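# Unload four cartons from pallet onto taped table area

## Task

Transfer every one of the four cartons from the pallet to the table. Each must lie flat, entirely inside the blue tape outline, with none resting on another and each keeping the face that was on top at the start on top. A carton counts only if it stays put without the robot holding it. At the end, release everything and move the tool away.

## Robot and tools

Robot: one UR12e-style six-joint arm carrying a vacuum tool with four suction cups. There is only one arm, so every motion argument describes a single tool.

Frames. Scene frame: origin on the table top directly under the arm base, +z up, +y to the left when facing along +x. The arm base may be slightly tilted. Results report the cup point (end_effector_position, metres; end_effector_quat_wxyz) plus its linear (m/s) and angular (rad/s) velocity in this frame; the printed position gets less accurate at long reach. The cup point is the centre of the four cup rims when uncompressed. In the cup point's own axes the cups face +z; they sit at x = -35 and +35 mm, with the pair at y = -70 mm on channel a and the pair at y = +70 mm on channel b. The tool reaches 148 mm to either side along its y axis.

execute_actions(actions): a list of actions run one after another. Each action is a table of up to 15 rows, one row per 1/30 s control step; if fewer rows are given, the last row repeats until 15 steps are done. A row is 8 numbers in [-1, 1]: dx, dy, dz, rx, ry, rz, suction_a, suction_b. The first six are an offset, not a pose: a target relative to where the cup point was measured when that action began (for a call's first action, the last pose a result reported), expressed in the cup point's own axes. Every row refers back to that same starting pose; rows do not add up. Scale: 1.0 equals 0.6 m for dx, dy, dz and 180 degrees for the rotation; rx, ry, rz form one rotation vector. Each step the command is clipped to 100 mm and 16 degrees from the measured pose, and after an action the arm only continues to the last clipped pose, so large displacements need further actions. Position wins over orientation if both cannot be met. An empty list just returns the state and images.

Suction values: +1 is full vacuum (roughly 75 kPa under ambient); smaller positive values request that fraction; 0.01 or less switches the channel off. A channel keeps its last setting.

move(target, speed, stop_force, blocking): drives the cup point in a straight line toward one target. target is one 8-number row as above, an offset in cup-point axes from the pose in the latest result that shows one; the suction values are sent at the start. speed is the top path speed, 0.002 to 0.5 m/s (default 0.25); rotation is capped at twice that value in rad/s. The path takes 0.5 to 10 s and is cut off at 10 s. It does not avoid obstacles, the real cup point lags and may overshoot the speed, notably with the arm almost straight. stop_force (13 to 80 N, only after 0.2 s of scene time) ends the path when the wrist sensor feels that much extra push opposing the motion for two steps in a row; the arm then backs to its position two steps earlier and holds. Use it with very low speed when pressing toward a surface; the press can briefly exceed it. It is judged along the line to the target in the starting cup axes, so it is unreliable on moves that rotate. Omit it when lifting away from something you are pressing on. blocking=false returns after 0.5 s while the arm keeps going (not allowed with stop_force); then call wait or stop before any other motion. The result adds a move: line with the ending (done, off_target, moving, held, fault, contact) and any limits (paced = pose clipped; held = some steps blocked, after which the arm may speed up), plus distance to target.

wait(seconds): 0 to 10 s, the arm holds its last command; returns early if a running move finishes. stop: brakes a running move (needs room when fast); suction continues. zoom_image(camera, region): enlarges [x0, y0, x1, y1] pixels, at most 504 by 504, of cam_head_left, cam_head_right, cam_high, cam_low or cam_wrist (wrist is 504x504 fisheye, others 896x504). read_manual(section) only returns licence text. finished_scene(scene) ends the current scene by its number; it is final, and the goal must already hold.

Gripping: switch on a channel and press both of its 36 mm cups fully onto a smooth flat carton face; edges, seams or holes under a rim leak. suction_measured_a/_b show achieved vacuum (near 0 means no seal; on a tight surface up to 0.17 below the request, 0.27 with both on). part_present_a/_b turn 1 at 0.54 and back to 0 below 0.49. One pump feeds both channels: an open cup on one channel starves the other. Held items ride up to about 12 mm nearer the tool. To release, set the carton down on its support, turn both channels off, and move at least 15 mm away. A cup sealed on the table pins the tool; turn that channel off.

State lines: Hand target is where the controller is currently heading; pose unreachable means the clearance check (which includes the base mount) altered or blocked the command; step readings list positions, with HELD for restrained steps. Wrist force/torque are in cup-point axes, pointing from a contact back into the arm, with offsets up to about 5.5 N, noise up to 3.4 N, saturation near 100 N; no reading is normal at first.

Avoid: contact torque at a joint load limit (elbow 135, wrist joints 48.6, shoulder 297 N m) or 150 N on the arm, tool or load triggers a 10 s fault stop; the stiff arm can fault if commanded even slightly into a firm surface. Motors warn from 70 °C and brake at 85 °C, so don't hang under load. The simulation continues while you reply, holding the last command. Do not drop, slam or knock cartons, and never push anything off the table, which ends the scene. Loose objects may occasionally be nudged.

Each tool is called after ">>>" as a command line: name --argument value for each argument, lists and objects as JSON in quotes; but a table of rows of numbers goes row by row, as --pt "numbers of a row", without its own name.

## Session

>>> execute_actions --actions '[]'

Scene clock: 0.00 s.
end_effector_position=(+0.6284, +0.0145, +0.4846) suction_measured_a=0.01 part_present_a=0 suction_measured_b=0.01 part_present_b=0 end_effector_quat_wxyz=(+0.000, +0.699, +0.715, +0.001) end_effector_velocity=(-0.000, +0.001, -0.001) end_effector_angular_velocity=(+0.000, +0.001, +0.001)
Joint positions: [-0.28  -1.703  1.857 -1.726 -1.571 -1.851]
Joint velocities: [ 0.001 -0.     0.001 -0.     0.     0.   ]
Motor temperatures (°C, as the motors report them): [23 19 21 31 29 28]
Wrist force (N, on the end effector, along its own x y z axes, offset not removed): no reading
Wrist torque (N m, same axes, about the end effector's origin, offset not removed): no reading
Hand target: +0.628, +0.014, +0.485; +0.000, +0.699, +0.715, +0.001

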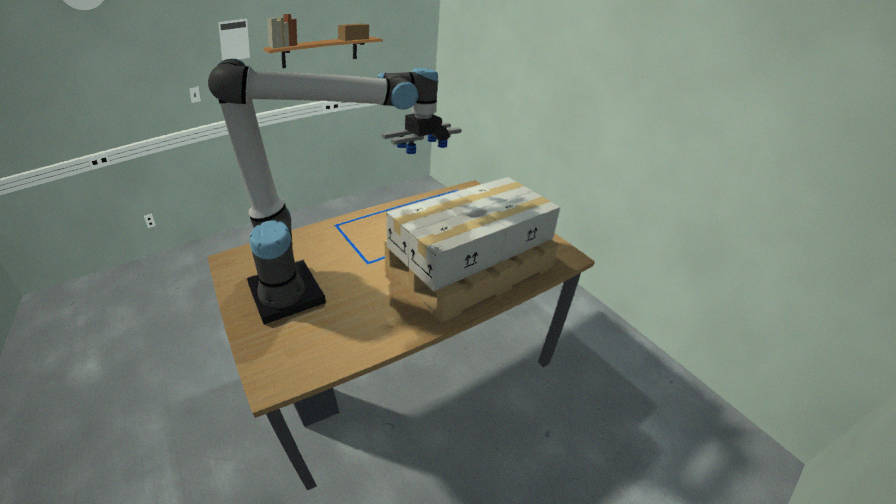

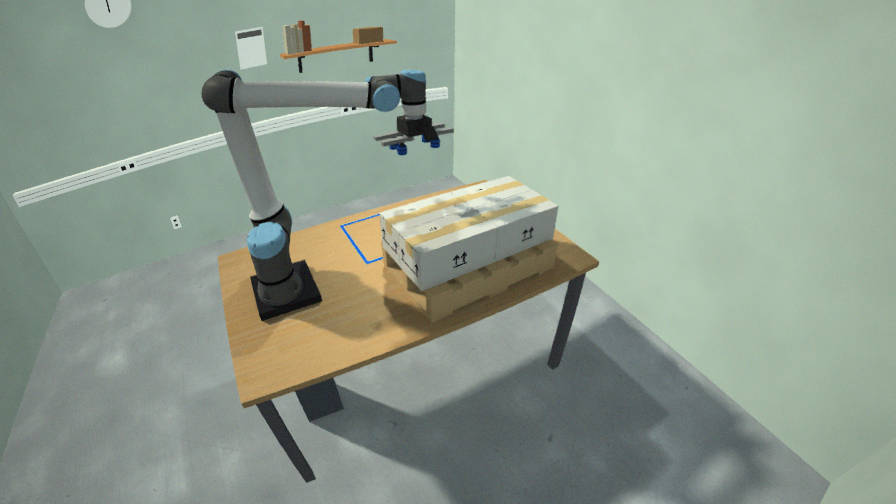

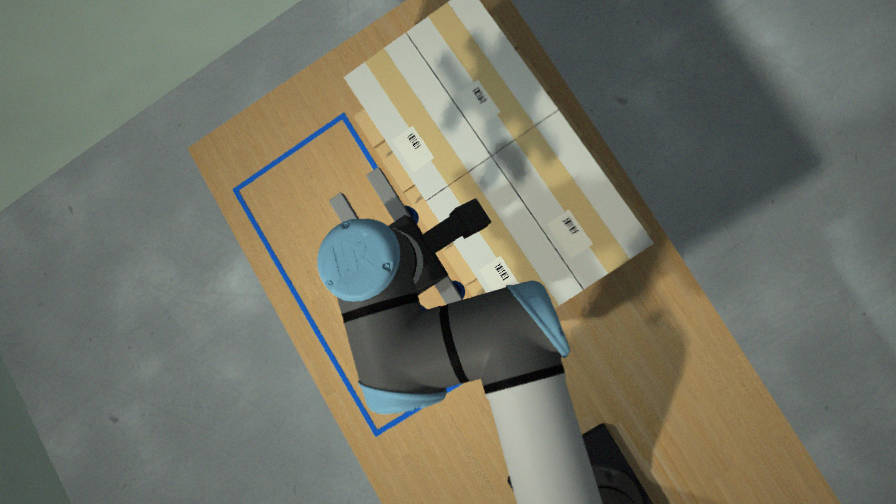

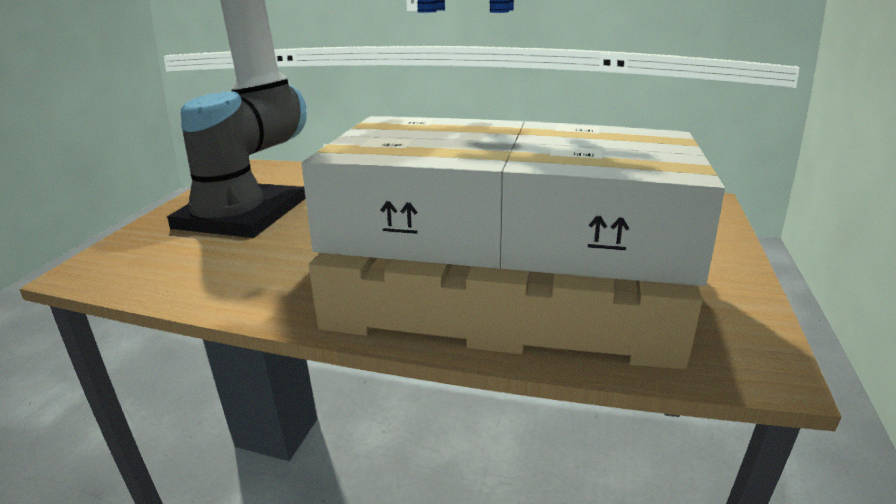

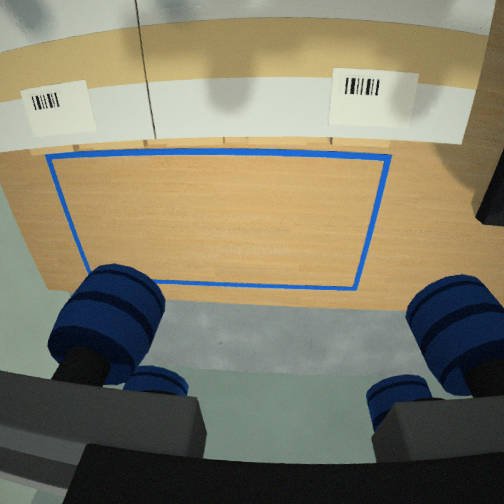

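>>> move --target '[-0.24,-0.055,0.22,0,0,0,0,0]' --speed 0.4

Scene clock: 13.47 s.
end_effector_position=(+0.5988, -0.1298, +0.3527) suction_measured_a=0.01 part_present_a=0 suction_measured_b=0.01 part_present_b=0 end_effector_quat_wxyz=(+0.000, +0.699, +0.715, +0.001) end_effector_velocity=(+0.000, -0.002, -0.001) end_effector_angular_velocity=(+0.000, -0.001, -0.000)
Joint positions: [-0.525 -1.668  2.067 -1.971 -1.571 -2.095]
Joint velocities: [-0.003  0.002  0.001 -0.004  0.001 -0.003]
Motor temperatures (°C, as the motors report them): [23 19 21 31 29 28]
Wrist force (N, on the end effector, along its own x y z axes, offset not removed): [-2.7 1.4 -2.1]
Wrist torque (N m, same axes, about the end effector's origin, offset not removed): [0.18 0.27 0.29]
Hand target: +0.599, -0.130, +0.352; +0.000, +0.699, +0.715, +0.001
Off the commanded pose: 0.000 m, 0 deg.
move: done

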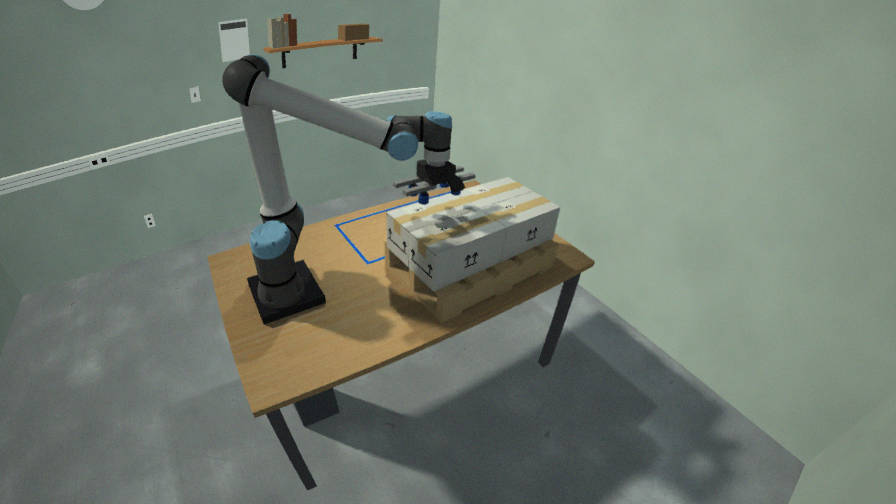

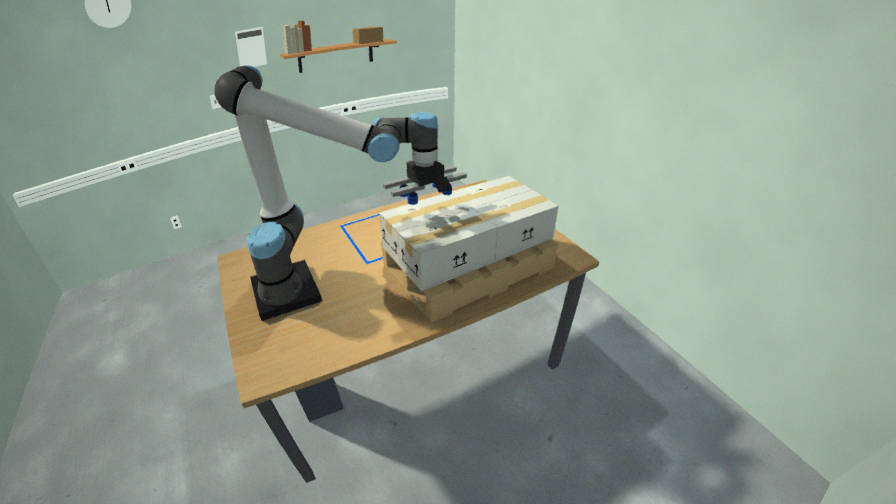

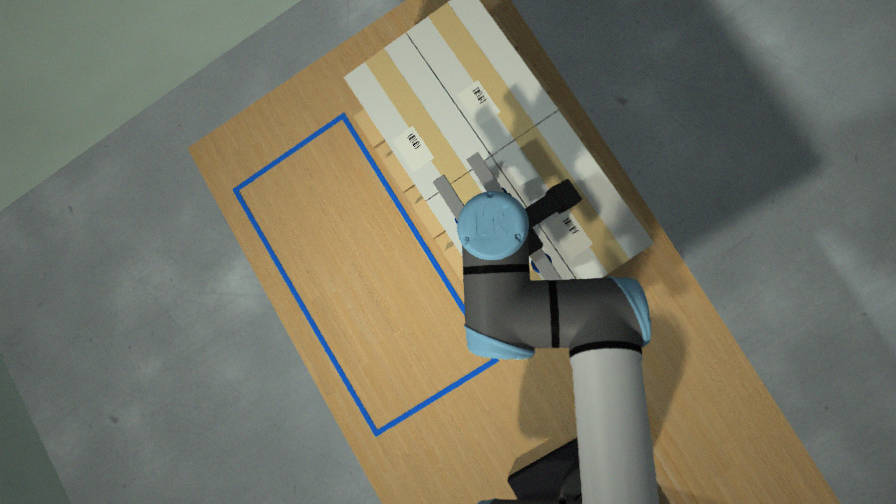

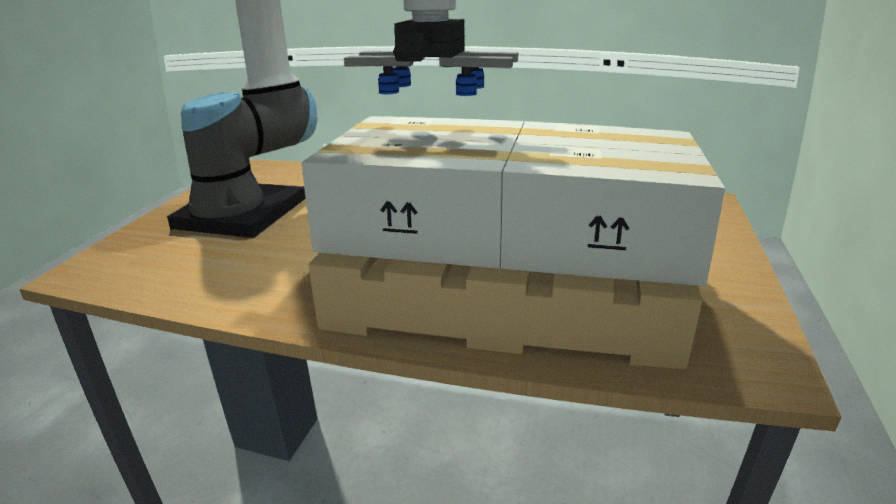

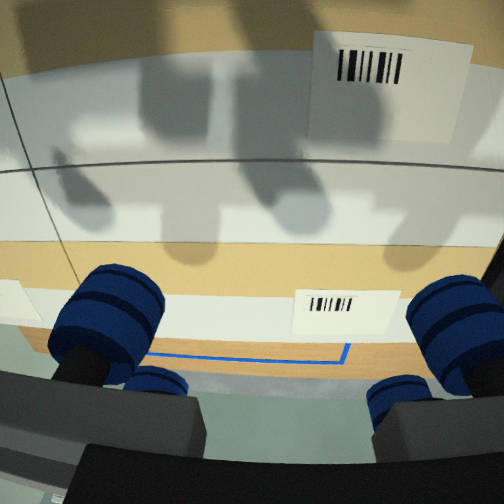

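>>> move --target '[0,-0.011,0.11,0,0,0,0,0]' --speed 0.2

>>> move --target '[0,0,0.045,0,0,0,0,0]' --speed 0.015 --stop_force 15

>>> execute_actions --actions '[[[0,0,0,0,0,0,1,1]],[[0,0,0,0,0,0,1,1]]]'

Scene clock: 25.00 s.
end_effector_position=(+0.5922, -0.1299, +0.2871) suction_measured_a=0.01 part_present_a=0 suction_measured_b=0.01 part_present_b=0 end_effector_quat_wxyz=(+0.000, +0.699, +0.715, +0.000) end_effector_velocity=(+0.001, +0.000, -0.002) end_effector_angular_velocity=(-0.000, -0.002, +0.001)
Joint positions: [-0.53  -1.623  2.154 -2.103 -1.571 -2.101]
Joint velocities: [ 0.001  0.003  0.003 -0.007  0.001 -0.   ]
Motor temperatures (°C, as the motors report them): [23 19 21 31 29 28]
Wrist force (N, on the end effector, along its own x y z axes, offset not removed): [2.2 0.1 -1.9]
Wrist torque (N m, same axes, about the end effector's origin, offset not removed): [-0.04 -0.38 0.05]
Hand target: +0.592, -0.130, +0.287; +0.000, +0.699, +0.715, +0.001
Off the commanded pose: 0.000 m, 0 deg.
move: done

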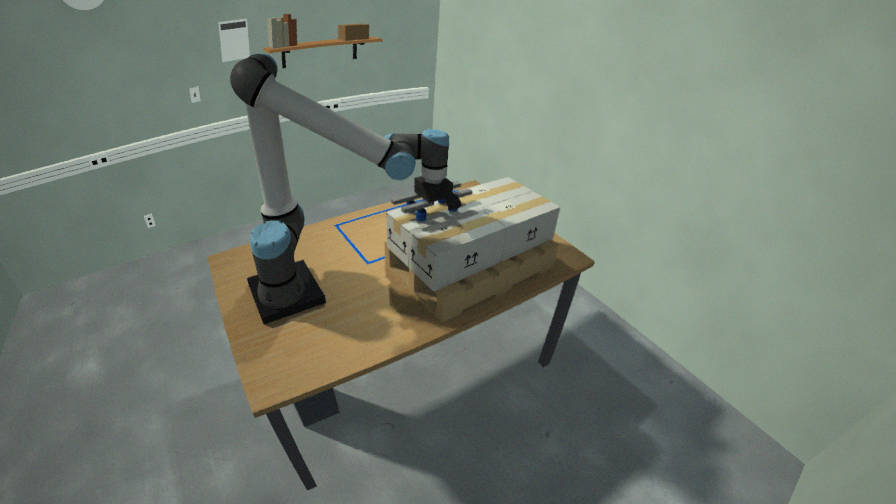

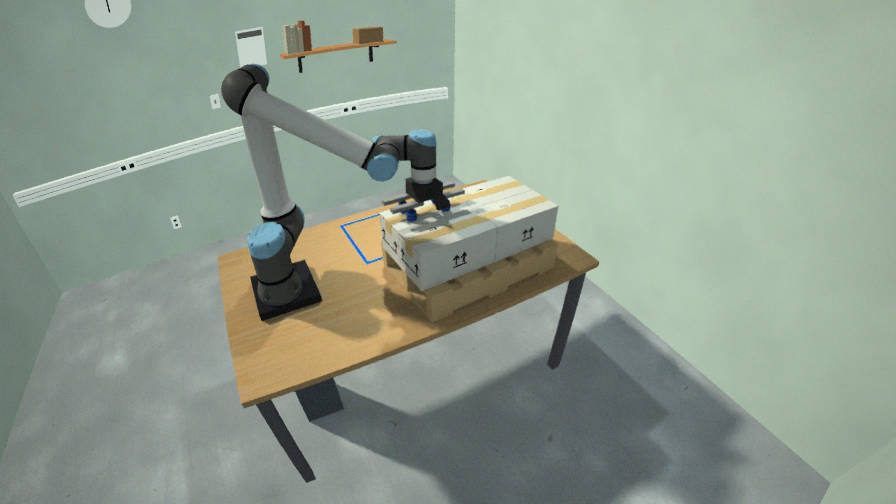

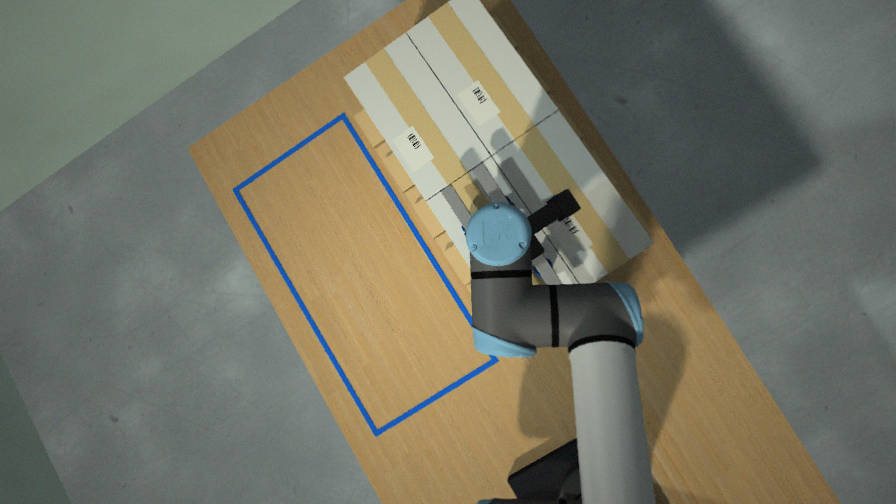

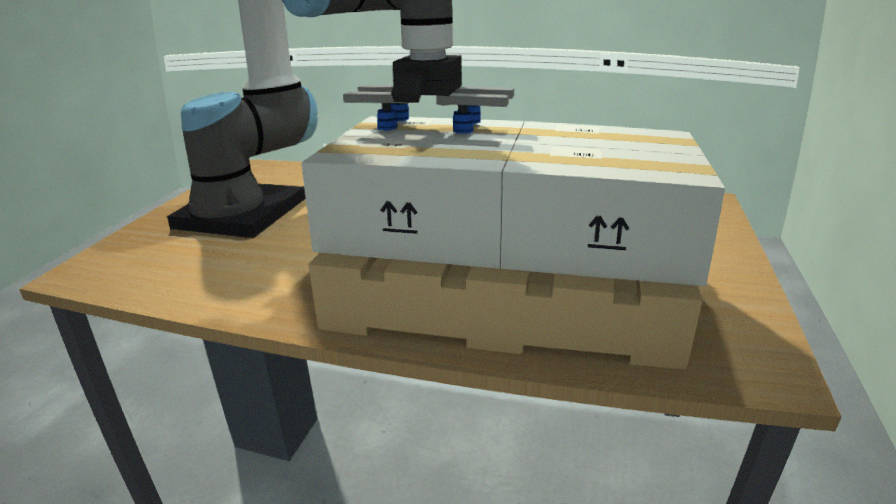

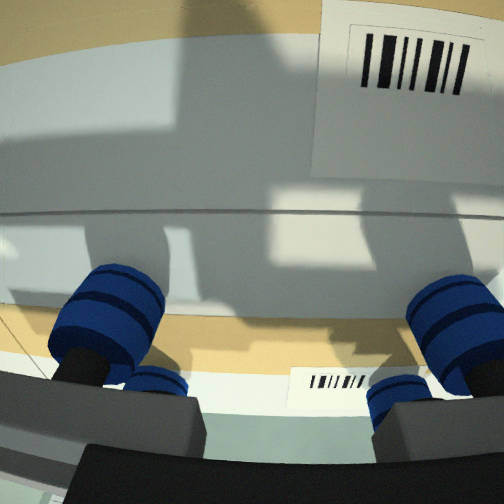

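Scene clock: 26.13 s.
end_effector_position=(+0.5922, -0.1298, +0.2760) suction_measured_a=0.01 part_present_a=0 suction_measured_b=0.01 part_present_b=0 end_effector_quat_wxyz=(+0.000, +0.699, +0.715, +0.000) end_effector_velocity=(+0.001, -0.001, +0.006) end_effector_angular_velocity=(-0.002, -0.002, +0.000)
Joint positions: [-0.53  -1.612  2.166 -2.126 -1.571 -2.101]
Joint velocities: [ 0.    -0.006 -0.007  0.01  -0.001  0.   ]
Motor temperatures (°C, as the motors report them): [23 19 21 31 29 28]
Wrist force (N, on the end effector, along its own x y z axes, offset not removed): [1.3 -0.2 -20.0]
Wrist torque (N m, same axes, about the end effector's origin, offset not removed): [-0.04 -0.22 0.06]
Hand target: +0.592, -0.130, +0.277; +0.000, +0.699, +0.715, +0.001
Off the commanded pose: 0.016 m, 0 deg.
move: contact

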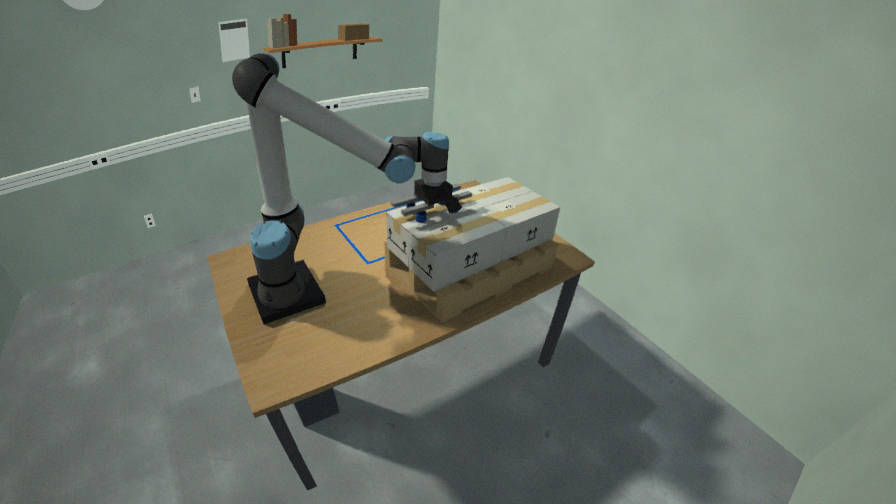

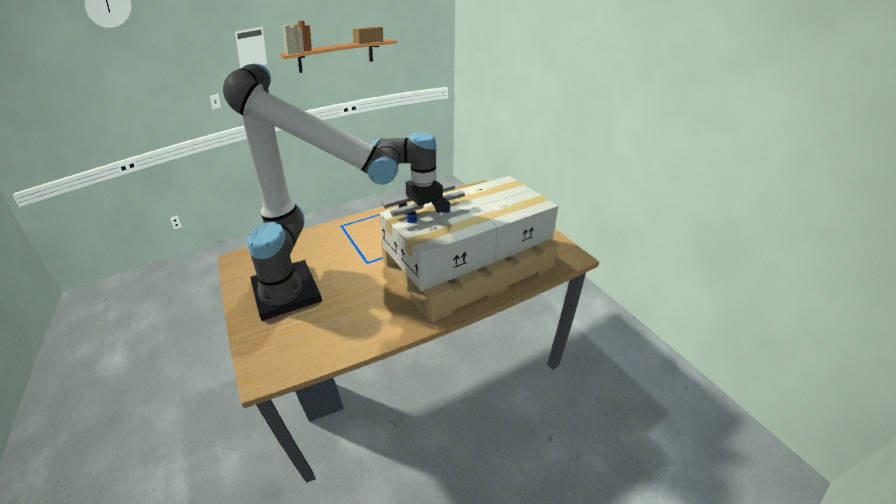

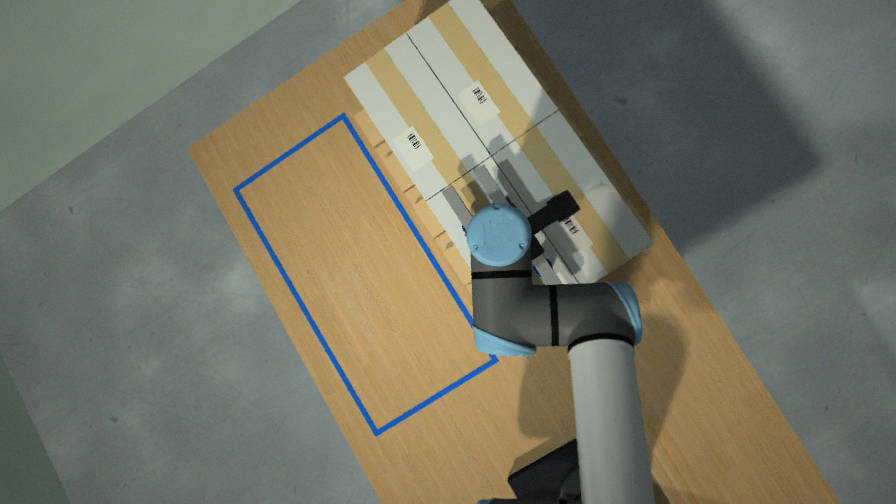

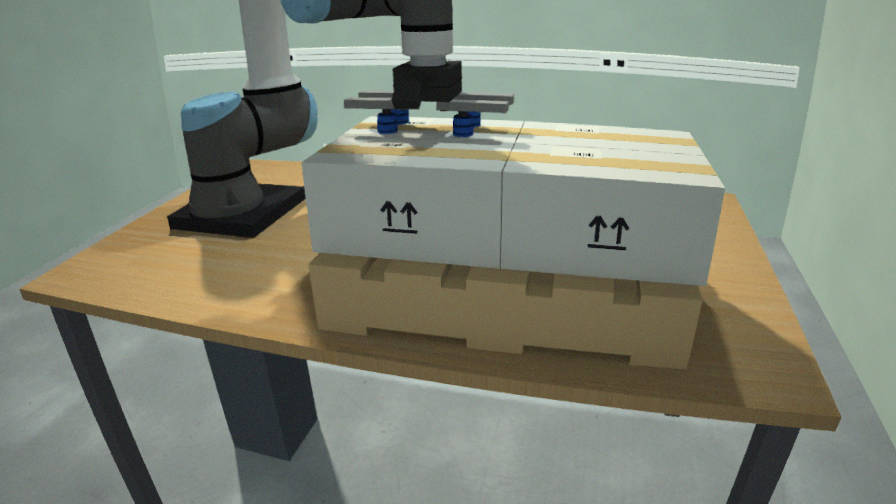

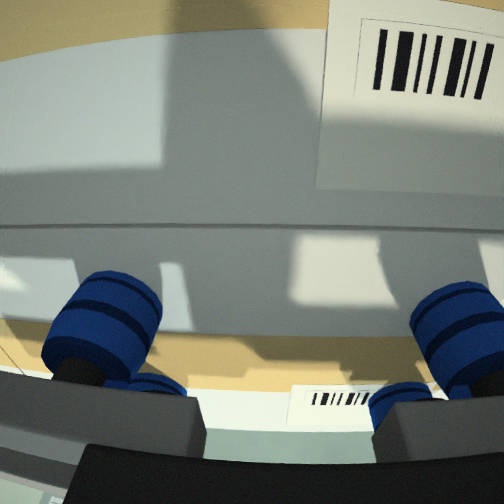

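Scene clock: 27.13 s.
end_effector_position=(+0.5922, -0.1299, +0.2760) suction_measured_a=0.71 part_present_a=1 suction_measured_b=0.71 part_present_b=1 end_effector_quat_wxyz=(+0.000, +0.699, +0.715, +0.000) end_effector_velocity=(-0.000, +0.000, +0.000) end_effector_angular_velocity=(+0.001, -0.001, -0.000)
Joint positions: [-0.53  -1.612  2.167 -2.126 -1.571 -2.101]
Joint velocities: [-0.    -0.001  0.001 -0.     0.001  0.   ]
Motor temperatures (°C, as the motors report them): [23 19 21 31 29 28]
Wrist force (N, on the end effector, along its own x y z axes, offset not removed): [0.3 -1.2 21.5]
Wrist torque (N m, same axes, about the end effector's origin, offset not removed): [-0.69 -0.27 0.05]
Hand target: +0.592, -0.130, +0.276; +0.000, +0.699, +0.715, +0.000
Off the commanded pose: 0.000 m, 0 deg.
Step readings (end_effector_position; steps 1 to 15: 1st action; 16 to 30: 2nd action):
0: (+0.5922, -0.1298, +0.2760)
1: (+0.5922, -0.1299, +0.2761)
2: (+0.5922, -0.1298, +0.2762)
4: (+0.5922, -0.1298, +0.2761)
8: (+0.5921, -0.1298, +0.2760)
15: (+0.5922, -0.1298, +0.2760)
16: (+0.5922, -0.1298, +0.2760)
17: (+0.5922, -0.1298, +0.2760)
19: (+0.5922, -0.1299, +0.2760)
23: (+0.5922, -0.1299, +0.2760)
30: end_effector_position above

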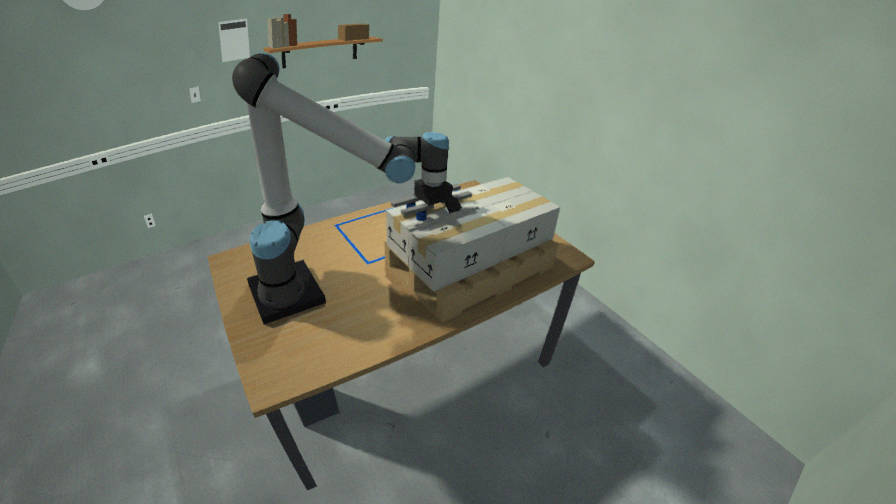

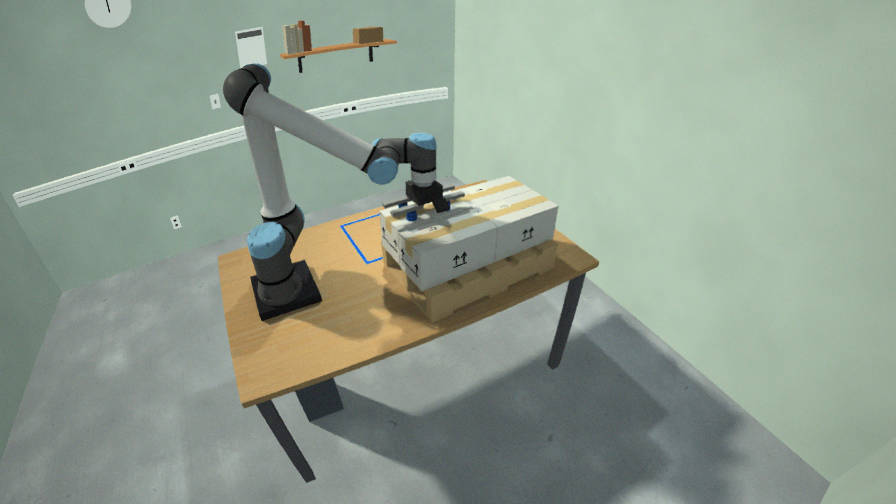

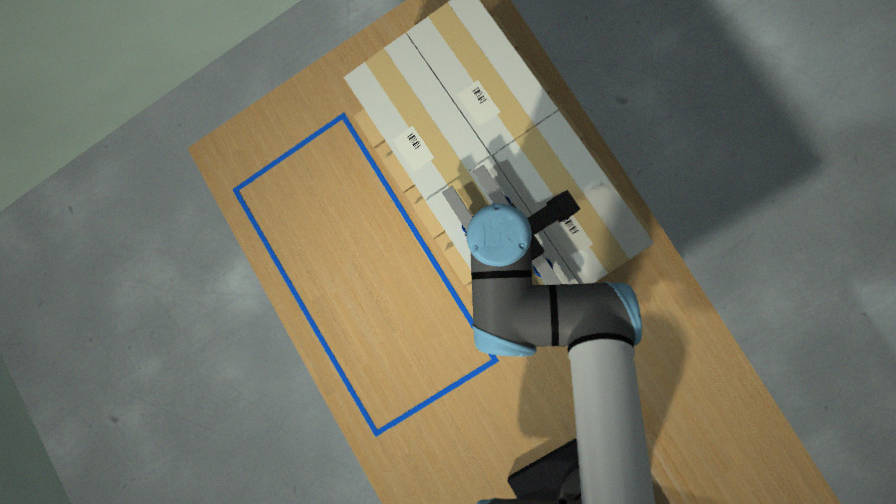

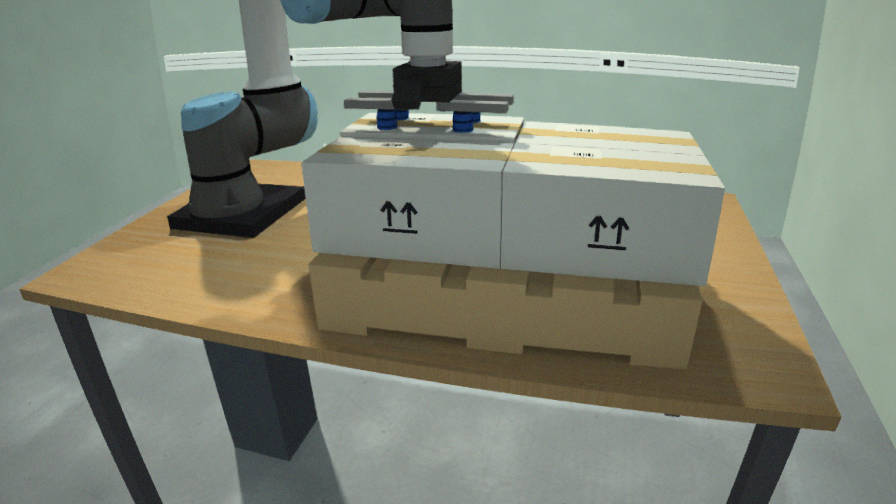

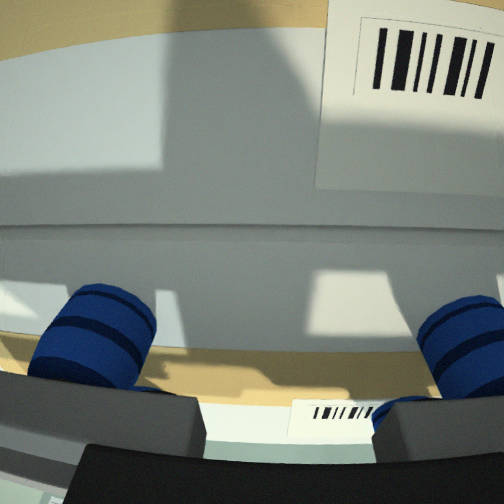

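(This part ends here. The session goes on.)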